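# Stack the lone carton squarely on a carton pile

## Task

Pick up the single carton that is not part of any stack, set it on top of a stack of cartons so that it is aligned with the cartons beneath it, and release it.

## Robot and tools

Robot: two arms, left_arm and right_arm, each with a parallel two-finger gripper. Names only; they are not image sides. left_arm's base is at (+0.010, +0.272, 0) m and right_arm's at (-0.002, -0.306, 0) m, both yawed slightly about z.

Frame: one shared scene frame for everything. Origin on the table top midway between the arms, +x out over the table, +z up, left_arm on the +y side. Positions are in metres. Orientations are quaternions written w first (qw, qx, qy, qz). On each gripper, the fingers point along its own +z and close along its own y. end_effector_position is the point between the finger pads, roughly 1 cm back from the tips. Reported hand positions can be somewhat wrong, more so at long reach. Motions tend to finish a centimetre or more short, usually low.

Row layout, used by both motion tools: one flat list of 16 numbers covering both arms, always all 16 even if one arm is idle. Order: left x, y, z, qw, qx, qy, qz, opening, then right x, y, z, qw, qx, qy, qz, opening. The x, y, z and quaternion are an absolute target pose in the scene frame, not an offset. Opening runs from -1 (closed) to +1 (fully open, 0.094 m).

execute_actions(actions): a list of up to 15 actions run in order. Each action is a table of up to 15 rows, one row per 1/30 s control step. If fewer than 15 rows are given, the last row is held for the rest of the action's 15 steps. An empty list only returns state and images. Each step, the commanded pose is clipped to within 70 mm and 16 degrees of the measured pose. After an action the arm goes no further than its last clipped pose, so long moves need further actions. An action is rejected for both arms if any target lies more than 0.6 m from that gripper's starting position along any of its axes. If the first action fails this check, or any action is malformed, nothing runs. To hold an orientation, repeat the same quaternion every row rather than copying the drifting reported one.

move(target, speed, blocking): target is one 16-number row as above, an absolute pose per arm. Each gripper follows a straight line to it, and both finish together, taking 0.5 to 10 s. Anything longer is cut off at 10 s, short of the target. speed is the top path speed in m/s, 0.002 to 0.5, default 0.25. Turning is capped at twice that value in rad/s. The opening is sent at the start. Paths do not avoid obstacles or the other arm. Grippers can lag, stray or overshoot speed, especially with a nearly straight arm. Faster contact hits harder. A target placed deeper past a contact presses harder. With blocking=false the call returns after 0.5 s while motion continues. Until a result shows the move has ended, other moves and actions are refused; call wait or stop first. The result adds a move: line giving the ending and limits, plus each gripper's distance from its pose. Endings: done, off_target (not close to pose), moving, held (a check blocked the last step), fault. If only one arm is named, the other finished fine. limits=paced means the sent pose was clipped. limits=held means some steps were blocked, after which the arm may move much faster than requested.

wait(seconds): 0 to 10 s, arms keep their last command. It returns early if a running move ends. wait(0) checks on a non-blocking move.

stop(): brakes a running move; needs room to stop, more if fast. The fingers keep moving.

zoom_image(camera, region): closer view of part of a camera's latest image. region is [x0, y0, x1, y1] in pixels, origin top-left, at most 504x504. Cameras: cam_head_left and cam_head_right (504x504), cam_left_wrist and cam_right_wrist (616x616 fisheye). Images arrive in that order. Calibration is given per camera and may be slightly off.

read_manual(section): returns URDF licence texts only; no motion.

finished_scene(scene): ends the current scene, given its number, after the last command has been held. The result says whether the task was done. It is irreversible.

Results: the state line gives each gripper's position and quaternion. Hand target lines show the pose the controller is currently driving toward. grip_measured is the measured finger opening on the command scale, possibly off by about 1 mm. The last joint value is the opening in metres. Action results also list step readings; HELD with an arm label marks steps where that arm was held back. A pose unreachable line means a clearance check changed or blocked that arm's command. FAULT lines report arm stops. MOTOR HOT appears from 85 °C. At 100 °C that arm and gripper go limp and drop what they hold.

Gripping: to hold, command an opening below grip_measured; about 0.03 below is firm, less is gentler. In this task the per-pad force limit is reduced to roughly 13 to 25 N, so the carton can slip. Something may occasionally tug a held object or nudge loose ones.

Joint ranges (rad), base to gripper: waist ±2.880, shoulder 0 to 3.142, elbow 0 to 3.019, wrist pitch -1.693 to 1.571, wrist yaw ±1.571, wrist roll ±2.094.

Avoid: dropping or knocking anything off the table (task fails), letting the arms collide or press on each other (can end the scene), slamming or pushing hard, and long heavy holds. An arm meant to stay put should get the same full pose and opening every call, taken from the last result. Quick, smooth, low-effort motion is preferred.

Each tool is called after "Emit:" in YAML: its name, and indented under it one key for each argument.

## Session

Emit:
execute_actions:
  actions: []

Scene clock: 0.00 s.
left_arm: end_effector_position=(+0.5549, +0.1039, +0.3633) grip_measured=+1.000 end_effector_quat_wxyz=(+0.005, +0.760, +0.622, +0.189) | right_arm: end_effector_position=(+0.2666, -0.3054, +0.2463) grip_measured=+1.000 end_effector_quat_wxyz=(+0.002, +0.377, +0.926, -0.009)
Joint positions: left_arm=[-0.367  1.743  2.017 -1.649 -0.329  1.406  0.094] | right_arm=[ 0.153  1.038  1.04  -1.577  0.018  0.787  0.094]
Joint velocities: left_arm=[-0.005  0.005  0.002  0.012 -0.066  0.051  0.   ] | right_arm=[-0.015 -0.024 -0.007 -0.002 -0.037 -0.007  0.   ]
Motor temperatures (°C, as the motors report them): left_arm=[30 28 29 29 30 27] | right_arm=[31 28 29 28 30 27]
Hand target (left_arm): +0.558, +0.103, +0.374; +0.017, +0.757, +0.623, +0.195
Hand target (right_arm): +0.272, -0.305, +0.253; +0.009, +0.377, +0.926, -0.006

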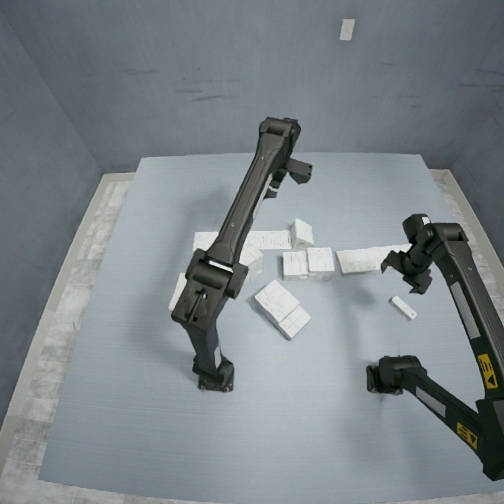

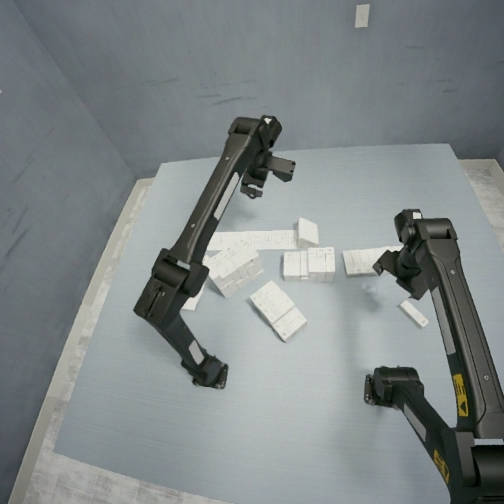

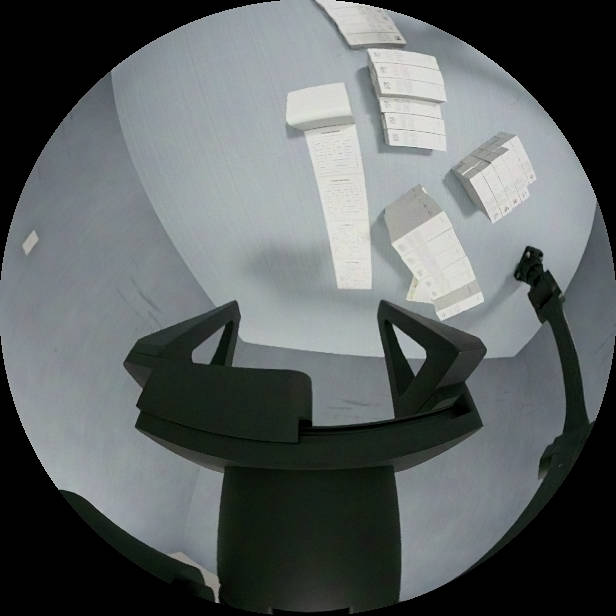

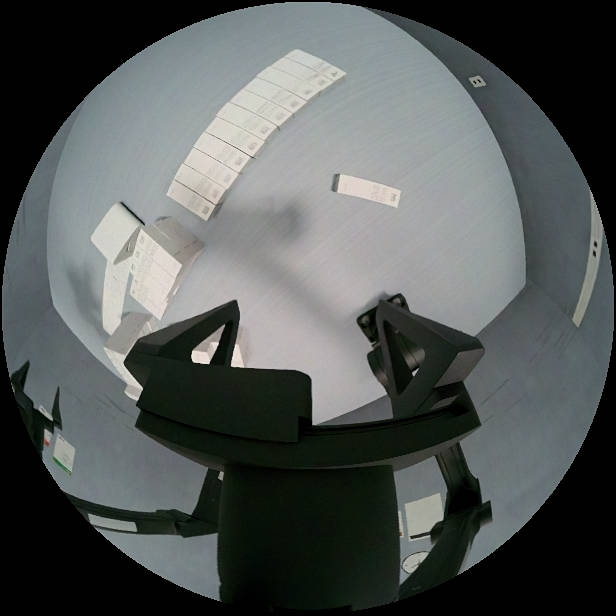

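Emit:
zoom_image:
  camera: "cam_head_right"
  region: [140, 200, 460, 360]

Emit:
zoom_image:
  camera: "cam_head_left"
  region: [140, 200, 460, 360]

Emit:
zoom_image:
  camera: "cam_left_wrist"
  region: [250, 0, 570, 330]

Emit:
zoom_image:
  camera: "cam_right_wrist"
  region: [60, 30, 460, 360]

Region (140, 200, 460, 360) of cam_head_right's 504x504 image, scaled by 1.575, with more detail than that image has.

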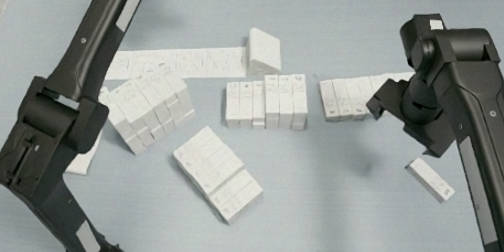

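Region (140, 200, 460, 360) of cam_head_left's 504x504 image, scaled by 1.575, with more detail than that image has.

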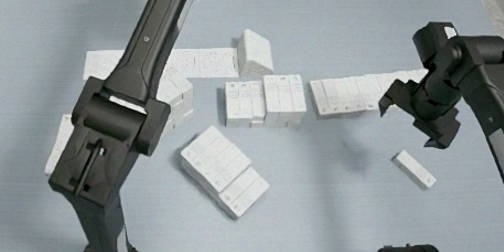

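Region (250, 0, 570, 330) of cam_left_wrist's 616x616 image, scaled by 1.527, with more detail than that image has; it fills the left 489 columns of this view, and the rest is white.

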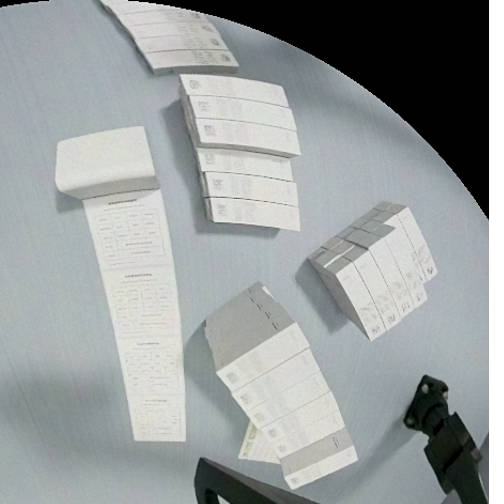

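Region (60, 30, 460, 360) of cam_right_wrist's 616x616 image, scaled by 1.260, with more detail than that image has; it fills the top 416 rows of this view, and the rest is white.

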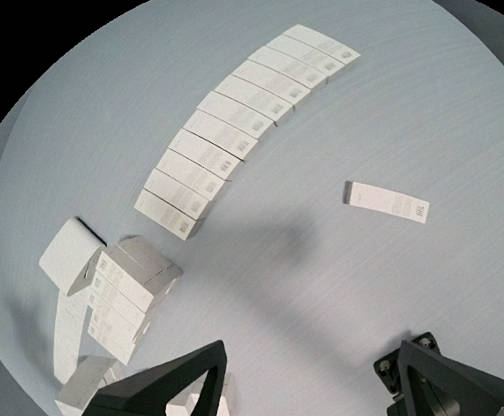

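Emit:
move:
  target: [0.558,0.103,0.374,0.017,0.757,0.623,0.195,1, 0.248,-0.427,0.16,0,-0.342,0.94,0,1]
  speed: 0.3

Scene clock: 42.33 s.
left_arm: end_effector_position=(+0.5549, +0.1039, +0.3633) grip_measured=+1.000 end_effector_quat_wxyz=(+0.005, +0.760, +0.622, +0.189) | right_arm: end_effector_position=(+0.2495, -0.4260, +0.1698) grip_measured=+1.000 end_effector_quat_wxyz=(+0.009, -0.340, +0.940, -0.009)
Joint positions: left_arm=[-0.367  1.743  2.017 -1.649 -0.329  1.406  0.094] | right_arm=[-0.305  1.07   0.859 -1.336  0.    -1.138  0.094]
Joint velocities: left_arm=[-0.015 -0.005 -0.007 -0.002  0.11  -0.007  0.   ] | right_arm=[-0.015 -0.005  0.002  0.002 -0.007 -0.066  0.   ]
Motor temperatures (°C, as the motors report them): left_arm=[30 30 33 29 30 27] | right_arm=[31 28 34 28 30 27]
Hand target (left_arm): +0.558, +0.103, +0.374; +0.017, +0.757, +0.623, +0.195
Hand target (right_arm): +0.249, -0.427, +0.160; +0.002, -0.342, +0.940, -0.001
Off the commanded pose (left_arm): 0.011 m, 2 deg.
Off the commanded pose (right_arm): 0.010 m, 1 deg.
move: off_target (left_arm)
camera_calibration (this result's frames):
cam_right_wrist: T_world_to_cam=[[0.640898, -0.767388, 0.0190984, -0.485305], [-0.63245, -0.513774, 0.579693, -0.157628], [-0.435037, -0.383603, -0.814611, 0.205798], [0, 0, 0, 1]] pos_world=[0.300869, -0.374458, 0.26829]

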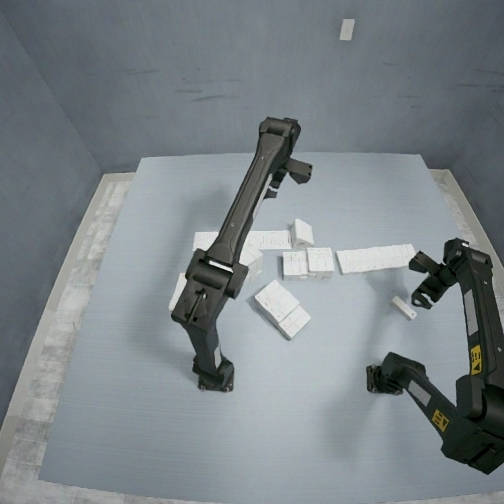

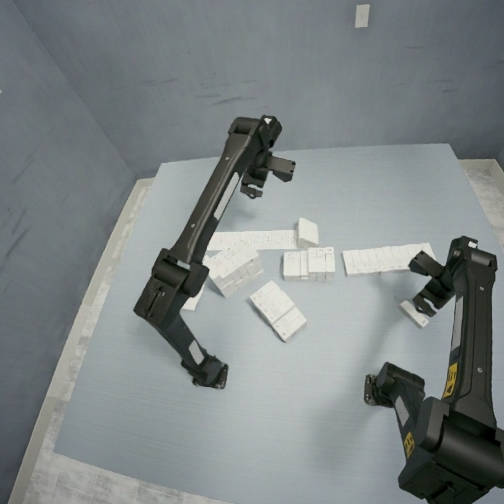

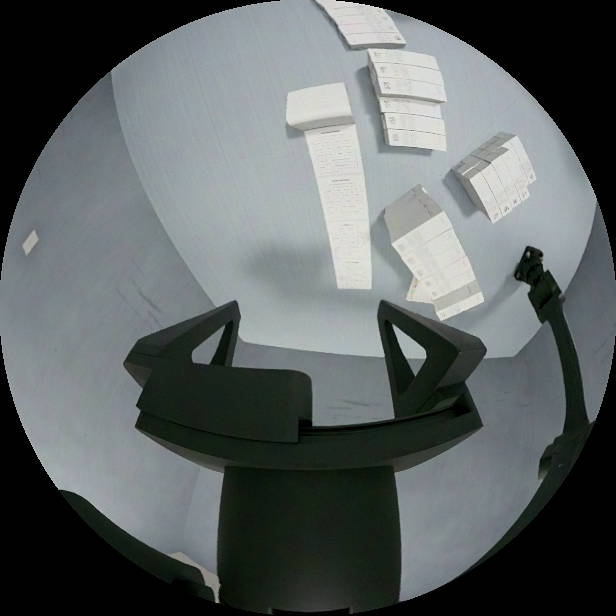

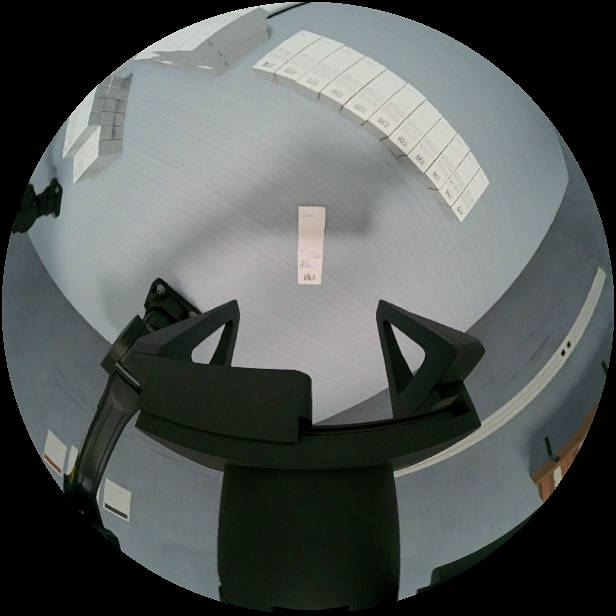

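Emit:
move:
  target: [0.558,0.103,0.374,0.017,0.757,0.623,0.195,1, 0.246,-0.434,0.045,0,-0.342,0.94,0,0.3]

Emit:
zoom_image:
  camera: "cam_head_right"
  region: [340, 240, 504, 380]

Scene clock: 52.03 s.
left_arm: end_effector_position=(+0.5549, +0.1039, +0.3633) grip_measured=+1.000 end_effector_quat_wxyz=(+0.005, +0.760, +0.622, +0.189) | right_arm: end_effector_position=(+0.2482, -0.4327, +0.0484) grip_measured=+0.301 end_effector_quat_wxyz=(+0.001, -0.341, +0.940, -0.001)
Joint positions: left_arm=[-0.367  1.743  2.017 -1.649 -0.329  1.406  0.094] | right_arm=[-0.328  1.247  0.643 -0.964  0.    -1.164  0.061]
Joint velocities: left_arm=[-0.015 -0.015 -0.007  0.007  0.022  0.022  0.   ] | right_arm=[-0.005  0.005  0.002 -0.002 -0.022  0.037  0.001]
Motor temperatures (°C, as the motors report them): left_arm=[30 30 33 29 30 27] | right_arm=[31 28 33 28 30 27]
Hand target (left_arm): +0.558, +0.103, +0.374; +0.017, +0.757, +0.623, +0.195
Hand target (right_arm): +0.247, -0.435, +0.044; +0.000, -0.342, +0.940, -0.000
Off the commanded pose (left_arm): 0.011 m, 2 deg.
Off the commanded pose (right_arm): 0.004 m, 0 deg.
move: off_target (left_arm)
camera_calibration (this result's frames):
cam_right_wrist: T_world_to_cam=[[0.642834, -0.766005, -0.000982511, -0.486265], [-0.619576, -0.520703, 0.587361, -0.0980967], [-0.450433, -0.376967, -0.809324, 0.110208], [0, 0, 0, 1]] pos_world=[0.30145, -0.382016, 0.146334]

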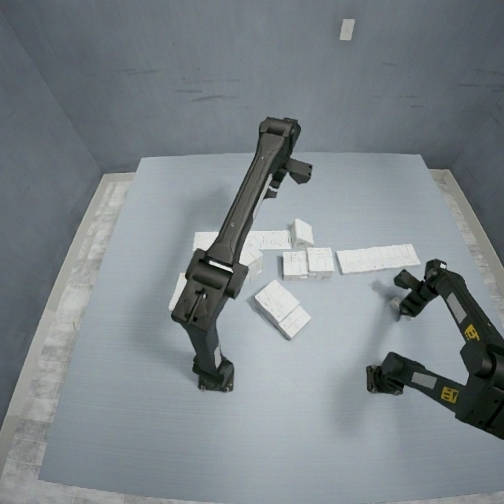

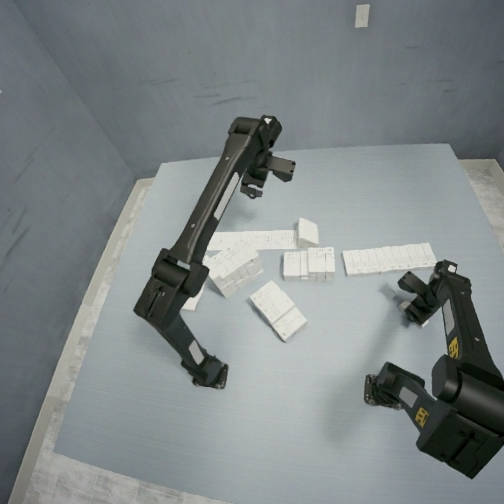

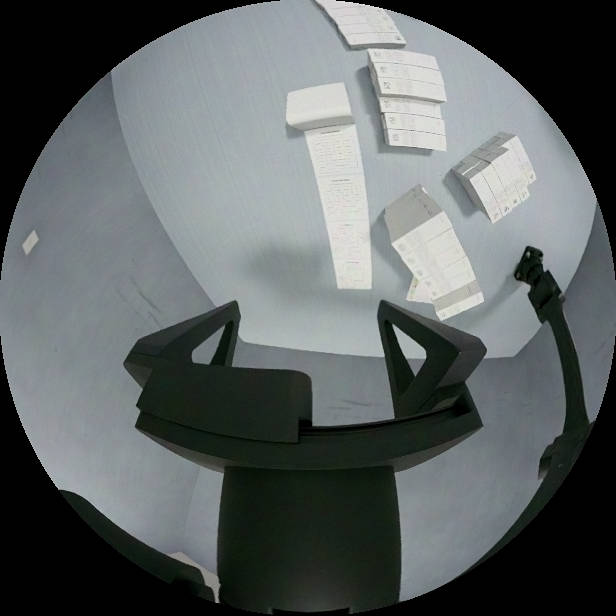

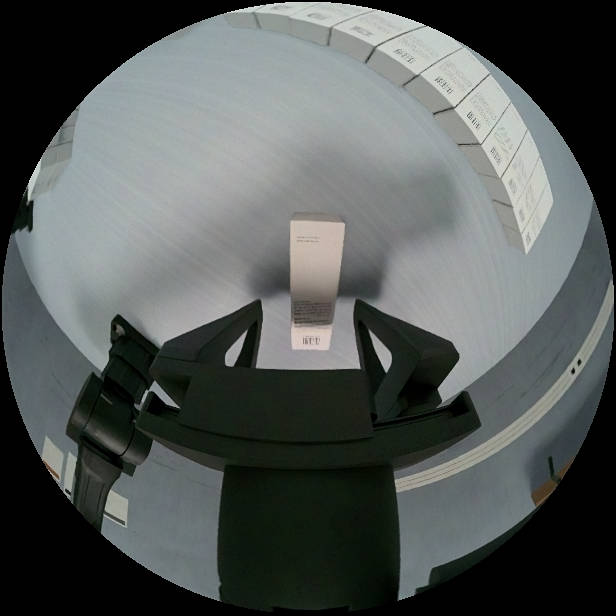

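Region (340, 240, 504, 380) of cam_head_right's 504x504 image, scaled by 3.073, with more detail than that image has; it fills the top 430 rows of this view, and the rest is white.

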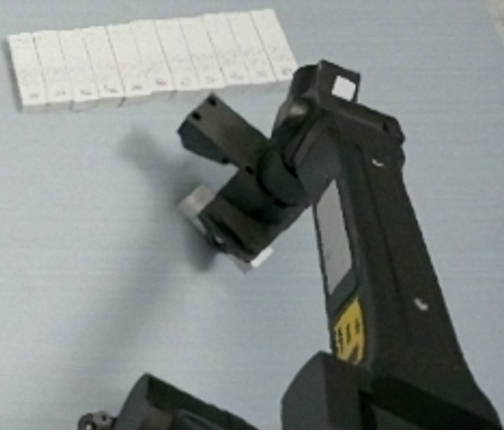

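Emit:
move:
  target: [0.558,0.103,0.374,0.017,0.757,0.623,0.195,1, 0.246,-0.434,0.018,0,-0.342,0.94,0,0.3]
  speed: 0.1

Emit:
move:
  target: [0.558,0.103,0.374,0.017,0.757,0.623,0.195,1, 0.246,-0.434,0.018,0,-0.342,0.94,0,-0.5]
  speed: 0.1

Scene clock: 60.97 s.
left_arm: end_effector_position=(+0.5549, +0.1039, +0.3633) grip_measured=+1.000 end_effector_quat_wxyz=(+0.005, +0.760, +0.622, +0.189) | right_arm: end_effector_position=(+0.2502, -0.4337, +0.0256) grip_measured=+0.301 end_effector_quat_wxyz=(+0.005, -0.342, +0.940, -0.006)
Joint positions: left_arm=[-0.367  1.743  2.017 -1.649 -0.329  1.406  0.094] | right_arm=[-0.328  1.293  0.608 -0.868  0.    -1.165  0.061]
Joint velocities: left_arm=[-0.005  0.005 -0.002 -0.022 -0.022  0.037  0.   ] | right_arm=[-0.005  0.005  0.017  0.012 -0.022 -0.051 -0.001]
Motor temperatures (°C, as the motors report them): left_arm=[30 30 33 29 30 27] | right_arm=[31 28 33 28 30 27]
Hand target (left_arm): +0.558, +0.103, +0.374; +0.017, +0.757, +0.623, +0.195
Hand target (right_arm): +0.246, -0.434, +0.018; -0.000, -0.342, +0.940, +0.000
Off the commanded pose (left_arm): 0.011 m, 2 deg.
Off the commanded pose (right_arm): 0.009 m, 1 deg.
move: off_target (left_arm)
camera_calibration (this result's frames):
cam_right_wrist: T_world_to_cam=[[0.643353, -0.765482, 0.0116435, -0.488512], [-0.626352, -0.517553, 0.582942, -0.0808221], [-0.440205, -0.38233, -0.81243, 0.0874328], [0, 0, 0, 1]] pos_world=[0.302151, -0.382348, 0.123836]

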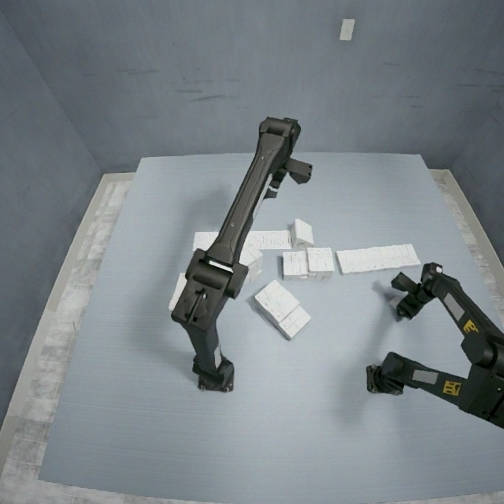

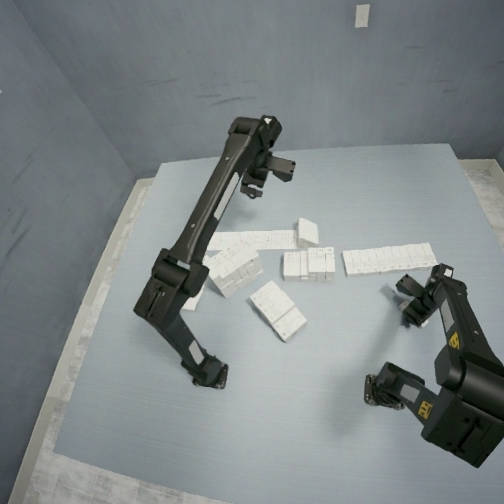

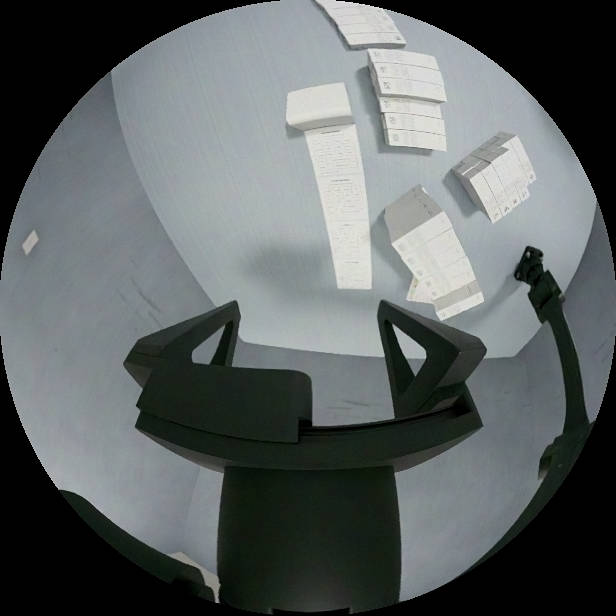

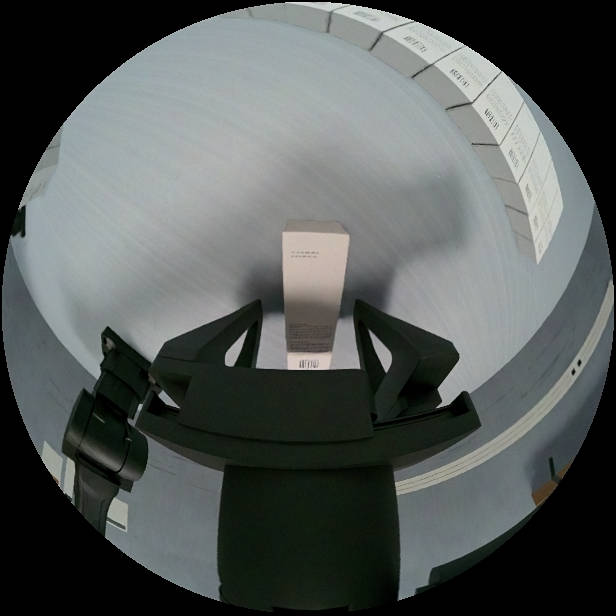

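Scene clock: 61.67 s.
left_arm: end_effector_position=(+0.5549, +0.1039, +0.3633) grip_measured=+1.000 end_effector_quat_wxyz=(+0.005, +0.760, +0.622, +0.189) | right_arm: end_effector_position=(+0.2502, -0.4337, +0.0256) grip_measured=-0.352 end_effector_quat_wxyz=(+0.006, -0.342, +0.940, -0.006)
Joint positions: left_arm=[-0.367  1.743  2.017 -1.649 -0.329  1.406  0.094] | right_arm=[-0.328  1.293  0.608 -0.868 -0.    -1.165  0.03 ]
Joint velocities: left_arm=[ 0.005  0.015 -0.002 -0.002 -0.037  0.007  0.   ] | right_arm=[-0.015 -0.015 -0.002 -0.012 -0.051 -0.022  0.   ]
Motor temperatures (°C, as the motors report them): left_arm=[30 30 33 29 30 27] | right_arm=[31 28 33 28 30 27]
Hand target (left_arm): +0.558, +0.103, +0.374; +0.017, +0.757, +0.623, +0.195
Hand target (right_arm): +0.246, -0.434, +0.018; +0.000, -0.342, +0.940, +0.000
Off the commanded pose (left_arm): 0.011 m, 2 deg.
Off the commanded pose (right_arm): 0.009 m, 1 deg.
move: off_target (left_arm)
camera_calibration (this result's frames):
cam_right_wrist: T_world_to_cam=[[0.643355, -0.765481, 0.0114934, -0.488483], [-0.626449, -0.517756, 0.582658, -0.0808296], [-0.440063, -0.382056, -0.812636, 0.0875566], [0, 0, 0, 1]] pos_world=[0.302163, -0.382323, 0.123862]

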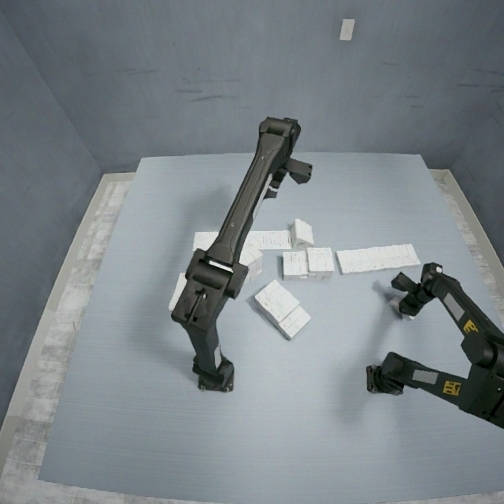

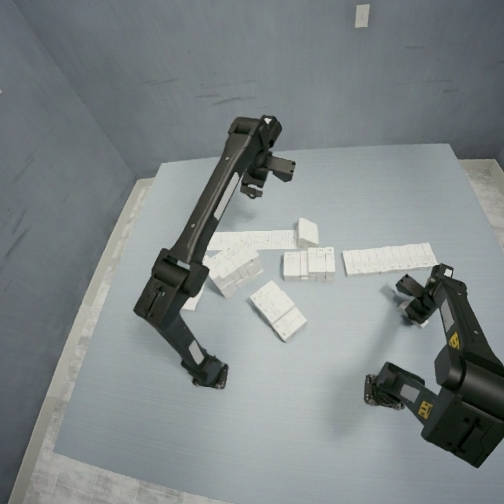

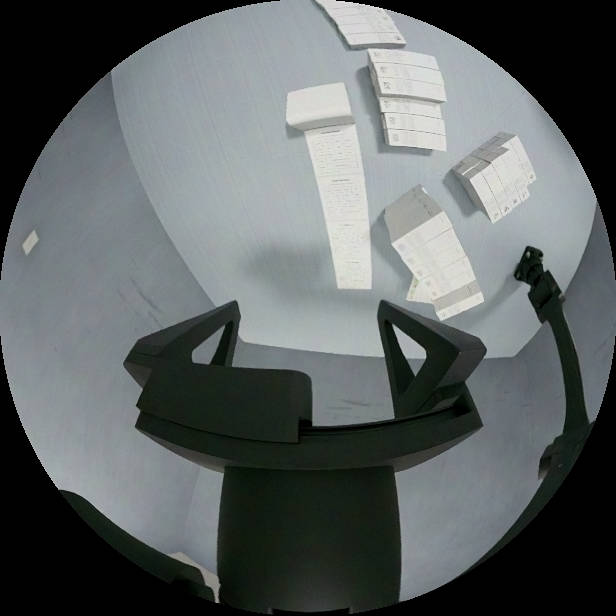

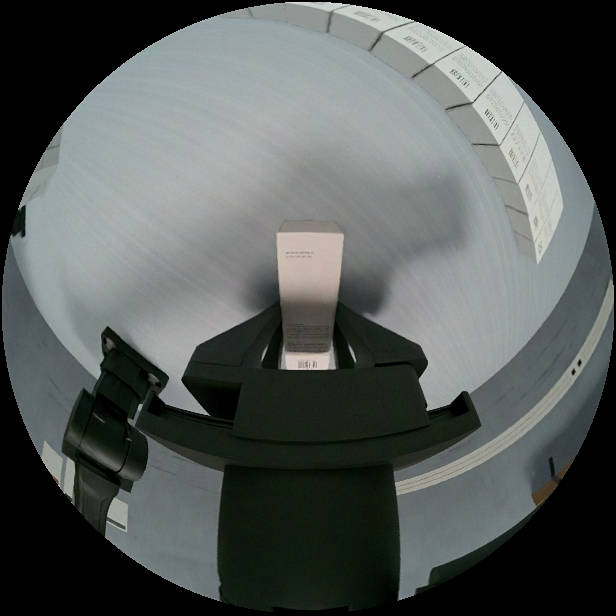

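Emit:
move:
  target: [0.558,0.103,0.374,0.017,0.757,0.623,0.195,1, 0.24,-0.40,0.2,0,-0.342,0.94,0,-0.5]
  speed: 0.2

Emit:
zoom_image:
  camera: "cam_head_left"
  region: [230, 210, 430, 350]

Emit:
zoom_image:
  camera: "cam_head_right"
  region: [170, 210, 370, 350]

Scene clock: 77.27 s.
left_arm: end_effector_position=(+0.5549, +0.1039, +0.3633) grip_measured=+1.000 end_effector_quat_wxyz=(+0.005, +0.760, +0.622, +0.189) | right_arm: end_effector_position=(+0.2284, -0.3972, +0.1834) grip_measured=-0.352 end_effector_quat_wxyz=(-0.014, -0.343, +0.939, +0.013)
Joint positions: left_arm=[-0.367  1.743  2.017 -1.649 -0.329  1.406  0.094] | right_arm=[-0.237  1.017  0.861 -1.453 -0.    -1.076  0.03 ]
Joint velocities: left_arm=[-0.015  0.005 -0.012 -0.007 -0.081 -0.051  0.   ] | right_arm=[ 0.005 -0.005  0.012 -0.012 -0.037  0.037  0.   ]
Motor temperatures (°C, as the motors report them): left_arm=[30 31 33 29 30 27] | right_arm=[31 28 33 28 30 27]
Hand target (left_arm): +0.558, +0.103, +0.374; +0.017, +0.757, +0.623, +0.195
Hand target (right_arm): +0.238, -0.399, +0.201; -0.000, -0.342, +0.940, +0.000
Off the commanded pose (left_arm): 0.011 m, 2 deg.
Off the commanded pose (right_arm): 0.020 m, 2 deg.
move: off_target (left_arm, right_arm)
camera_calibration (this result's frames):
cam_right_wrist: T_world_to_cam=[[0.644732, -0.763504, -0.0371785, -0.439], [-0.595368, -0.532067, 0.602031, -0.183916], [-0.479435, -0.366014, -0.797607, 0.232747], [0, 0, 0, 1]] pos_world=[0.285127, -0.347846, 0.280042]

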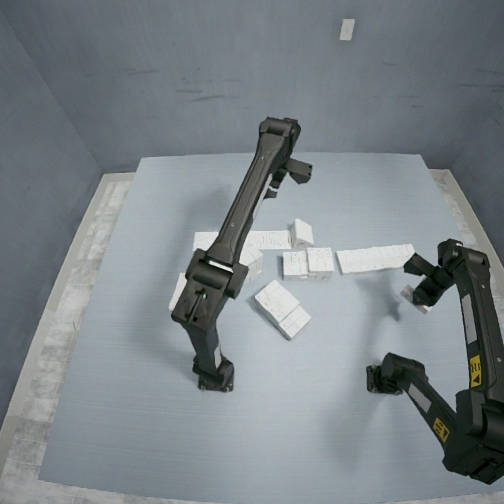

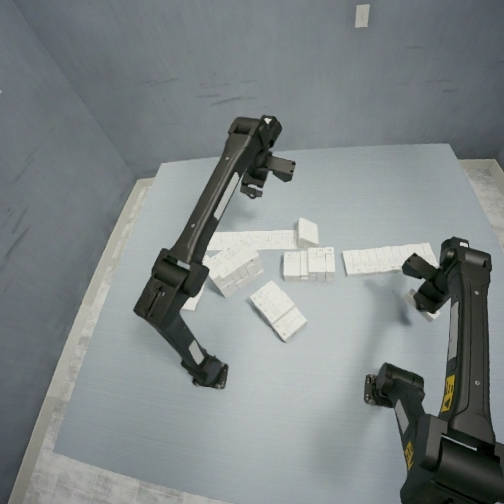

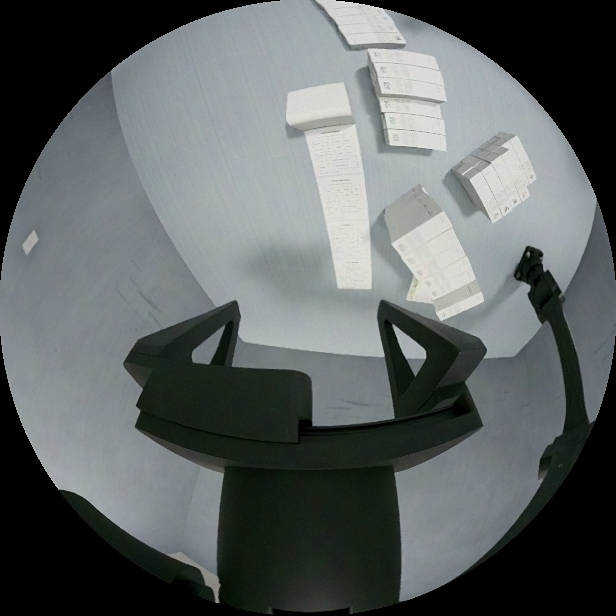

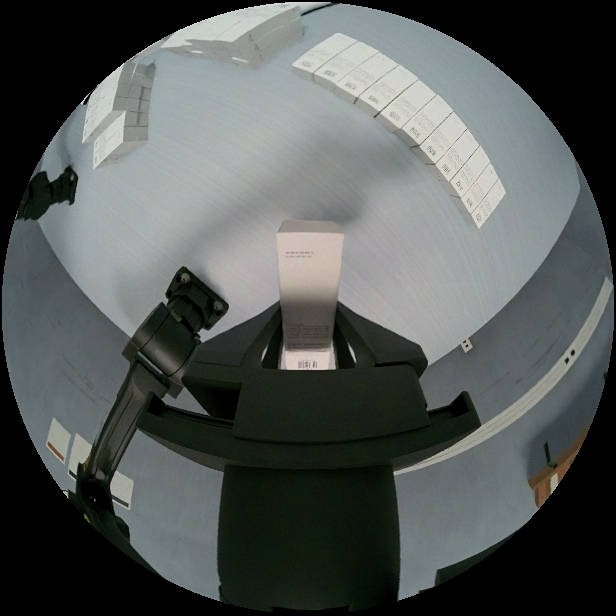

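Region (230, 210, 430, 350) of cam_head_left's 504x504 image, scaled by 2.520, with more detail than that image has; it fills the top 353 rows of this view, and the rest is white.

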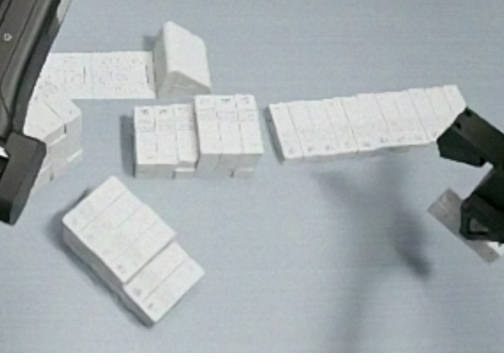

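Region (170, 210, 370, 350) of cam_head_right's 504x504 image, scaled by 2.520, with more detail than that image has; it fills the top 353 rows of this view, and the rest is white.

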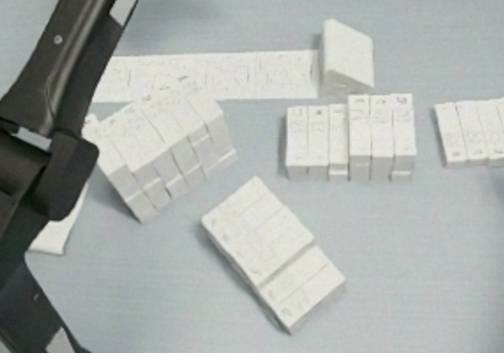

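Emit:
move:
  target: [0.558,0.103,0.374,0.017,0.757,0.623,0.195,1, 0.42,-0.14,0.21,0,0,1,0,-0.5]
  speed: 0.25

Emit:
zoom_image:
  camera: "cam_right_wrist"
  region: [150, 50, 470, 370]

Scene clock: 94.33 s.
left_arm: end_effector_position=(+0.5549, +0.1039, +0.3633) grip_measured=+1.000 end_effector_quat_wxyz=(+0.005, +0.760, +0.622, +0.189) | right_arm: end_effector_position=(+0.4065, -0.1456, +0.2005) grip_measured=-0.352 end_effector_quat_wxyz=(-0.011, -0.006, +1.000, -0.002)
Joint positions: left_arm=[-0.367  1.743  2.017 -1.649 -0.329  1.406  0.094] | right_arm=[ 0.512  1.515  1.341 -1.42  -0.004  0.361  0.03 ]
Joint velocities: left_arm=[ 0.005 -0.005  0.007 -0.007 -0.051 -0.007  0.   ] | right_arm=[-0.005  0.005 -0.007 -0.017  0.007  0.007 -0.001]
Motor temperatures (°C, as the motors report them): left_arm=[30 31 34 29 30 27] | right_arm=[31 28 36 28 30 27]
Hand target (left_arm): +0.558, +0.103, +0.374; +0.017, +0.757, +0.623, +0.195
Hand target (right_arm): +0.420, -0.141, +0.210; -0.003, -0.000, +1.000, -0.000
Off the commanded pose (left_arm): 0.011 m, 2 deg.
Off the commanded pose (right_arm): 0.017 m, 1 deg.
move: off_target (left_arm, right_arm)
camera_calibration (this result's frames):
cam_right_wrist: T_world_to_cam=[[0.0133669, -0.99991, 0.00084575, -0.146412], [-0.795266, -0.0101185, 0.606176, 0.202093], [-0.606113, -0.00877528, -0.79533, 0.5269], [0, 0, 0, 1]] pos_world=[0.482036, -0.13973, 0.296679]

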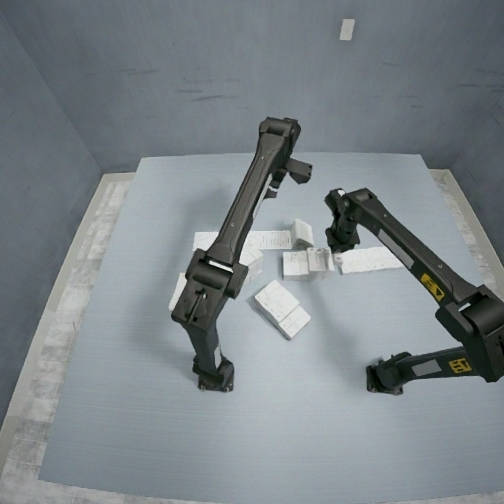

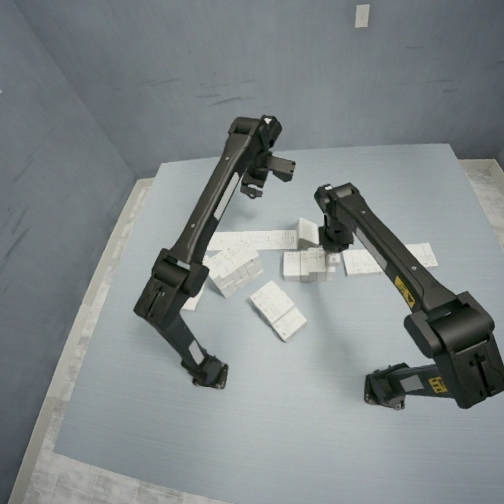

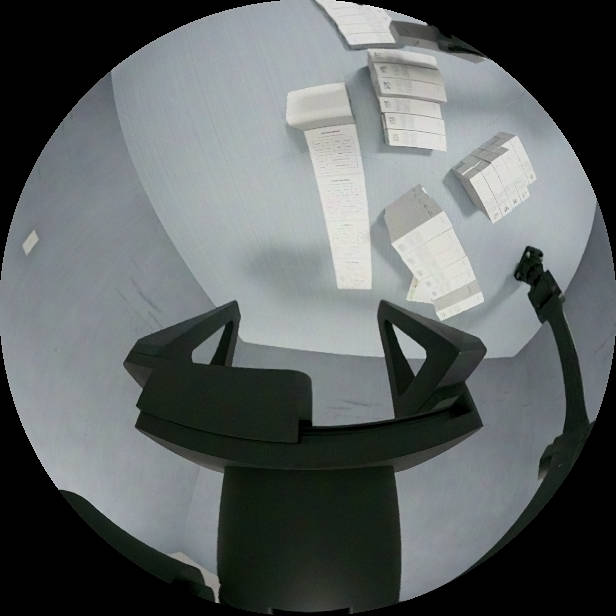

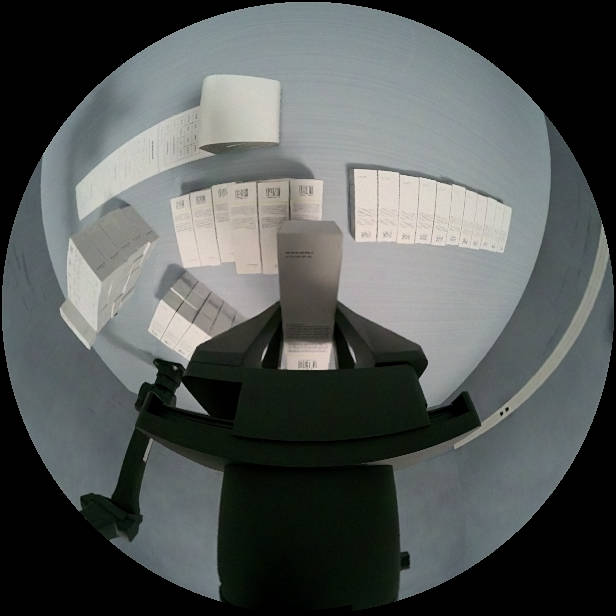

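Region (150, 50, 470, 370) of cam_right_wrist's 616x616 image, scaled by 1.575, with more detail than that image has.

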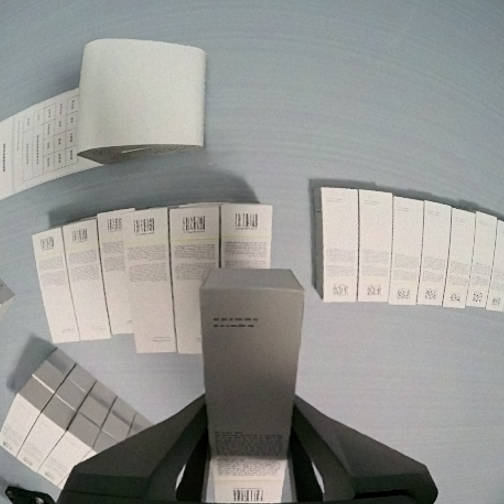

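Emit:
move:
  target: [0.558,0.103,0.374,0.017,0.757,0.623,0.195,1, 0.44,-0.107,0.15,0,0.025,1,0,-0.5]
  speed: 0.1

Emit:
zoom_image:
  camera: "cam_right_wrist"
  region: [150, 100, 470, 400]

Emit:
zoom_image:
  camera: "cam_head_left"
  region: [250, 200, 400, 310]

Scene clock: 118.47 s.
left_arm: end_effector_position=(+0.5549, +0.1039, +0.3633) grip_measured=+1.000 end_effector_quat_wxyz=(+0.005, +0.760, +0.622, +0.189) | right_arm: end_effector_position=(+0.4313, -0.1142, +0.1524) grip_measured=-0.352 end_effector_quat_wxyz=(-0.005, +0.023, +1.000, -0.001)
Joint positions: left_arm=[-0.367  1.743  2.017 -1.649 -0.329  1.406  0.094] | right_arm=[ 0.555  1.624  1.341 -1.298 -0.003  0.462  0.03 ]
Joint velocities: left_arm=[-0.005 -0.015  0.002 -0.017 -0.022  0.037  0.   ] | right_arm=[-0.005 -0.005 -0.007 -0.032  0.007  0.037  0.   ]
Motor temperatures (°C, as the motors report them): left_arm=[30 31 34 29 30 27] | right_arm=[31 29 38 28 30 27]
Hand target (left_arm): +0.558, +0.103, +0.374; +0.017, +0.757, +0.623, +0.195
Hand target (right_arm): +0.440, -0.107, +0.150; -0.000, +0.025, +1.000, +0.000
Off the commanded pose (left_arm): 0.011 m, 2 deg.
Off the commanded pose (right_arm): 0.012 m, 1 deg.
move: off_target (left_arm, right_arm)
camera_calibration (this result's frames):
cam_right_wrist: T_world_to_cam=[[-0.0441865, -0.999022, -0.00128792, -0.0900392], [-0.801803, 0.0346944, 0.596581, 0.260713], [-0.595953, 0.0273935, -0.802552, 0.504754], [0, 0, 0, 1]] pos_world=[0.505872, -0.112823, 0.249439]

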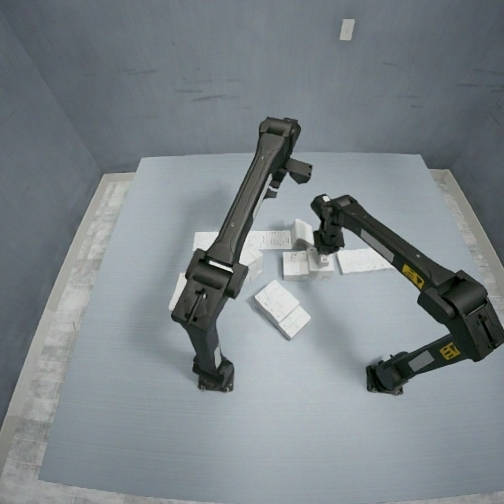

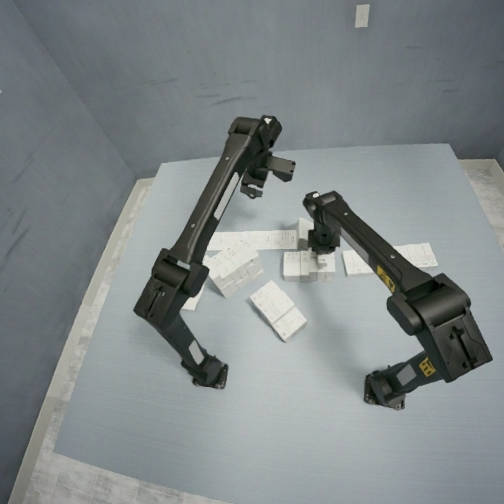

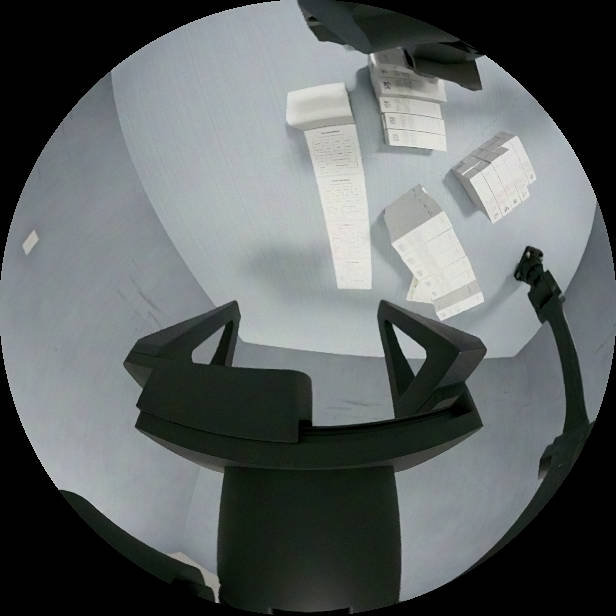

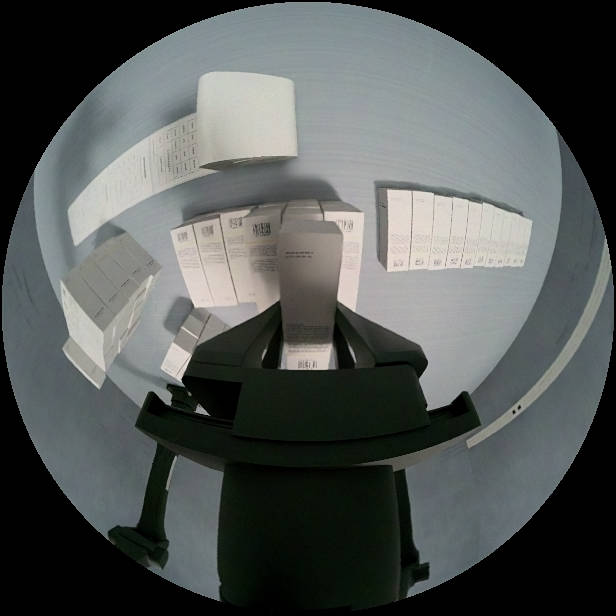

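Region (150, 100, 470, 400) of cam_right_wrist's 616x616 image, scaled by 1.575, with more detail than that image has; it fills the top 472 rows of this view, and the rest is white.

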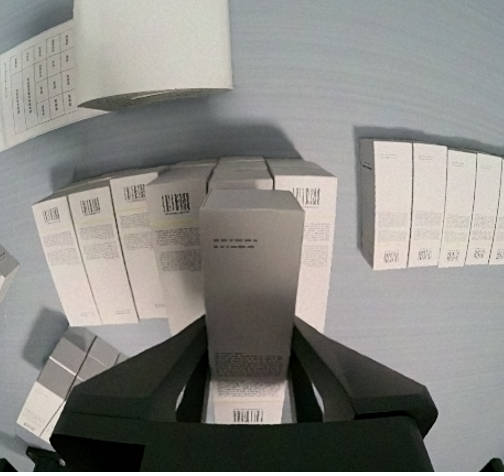

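Region (250, 200, 400, 310) of cam_head_left's 504x504 image, scaled by 3.360, with more detail than that image has; it fills the top 370 rows of this view, and the rest is white.

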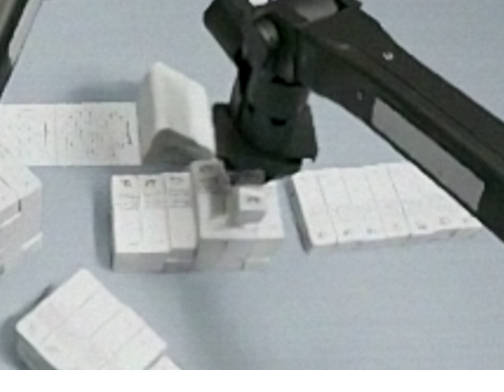

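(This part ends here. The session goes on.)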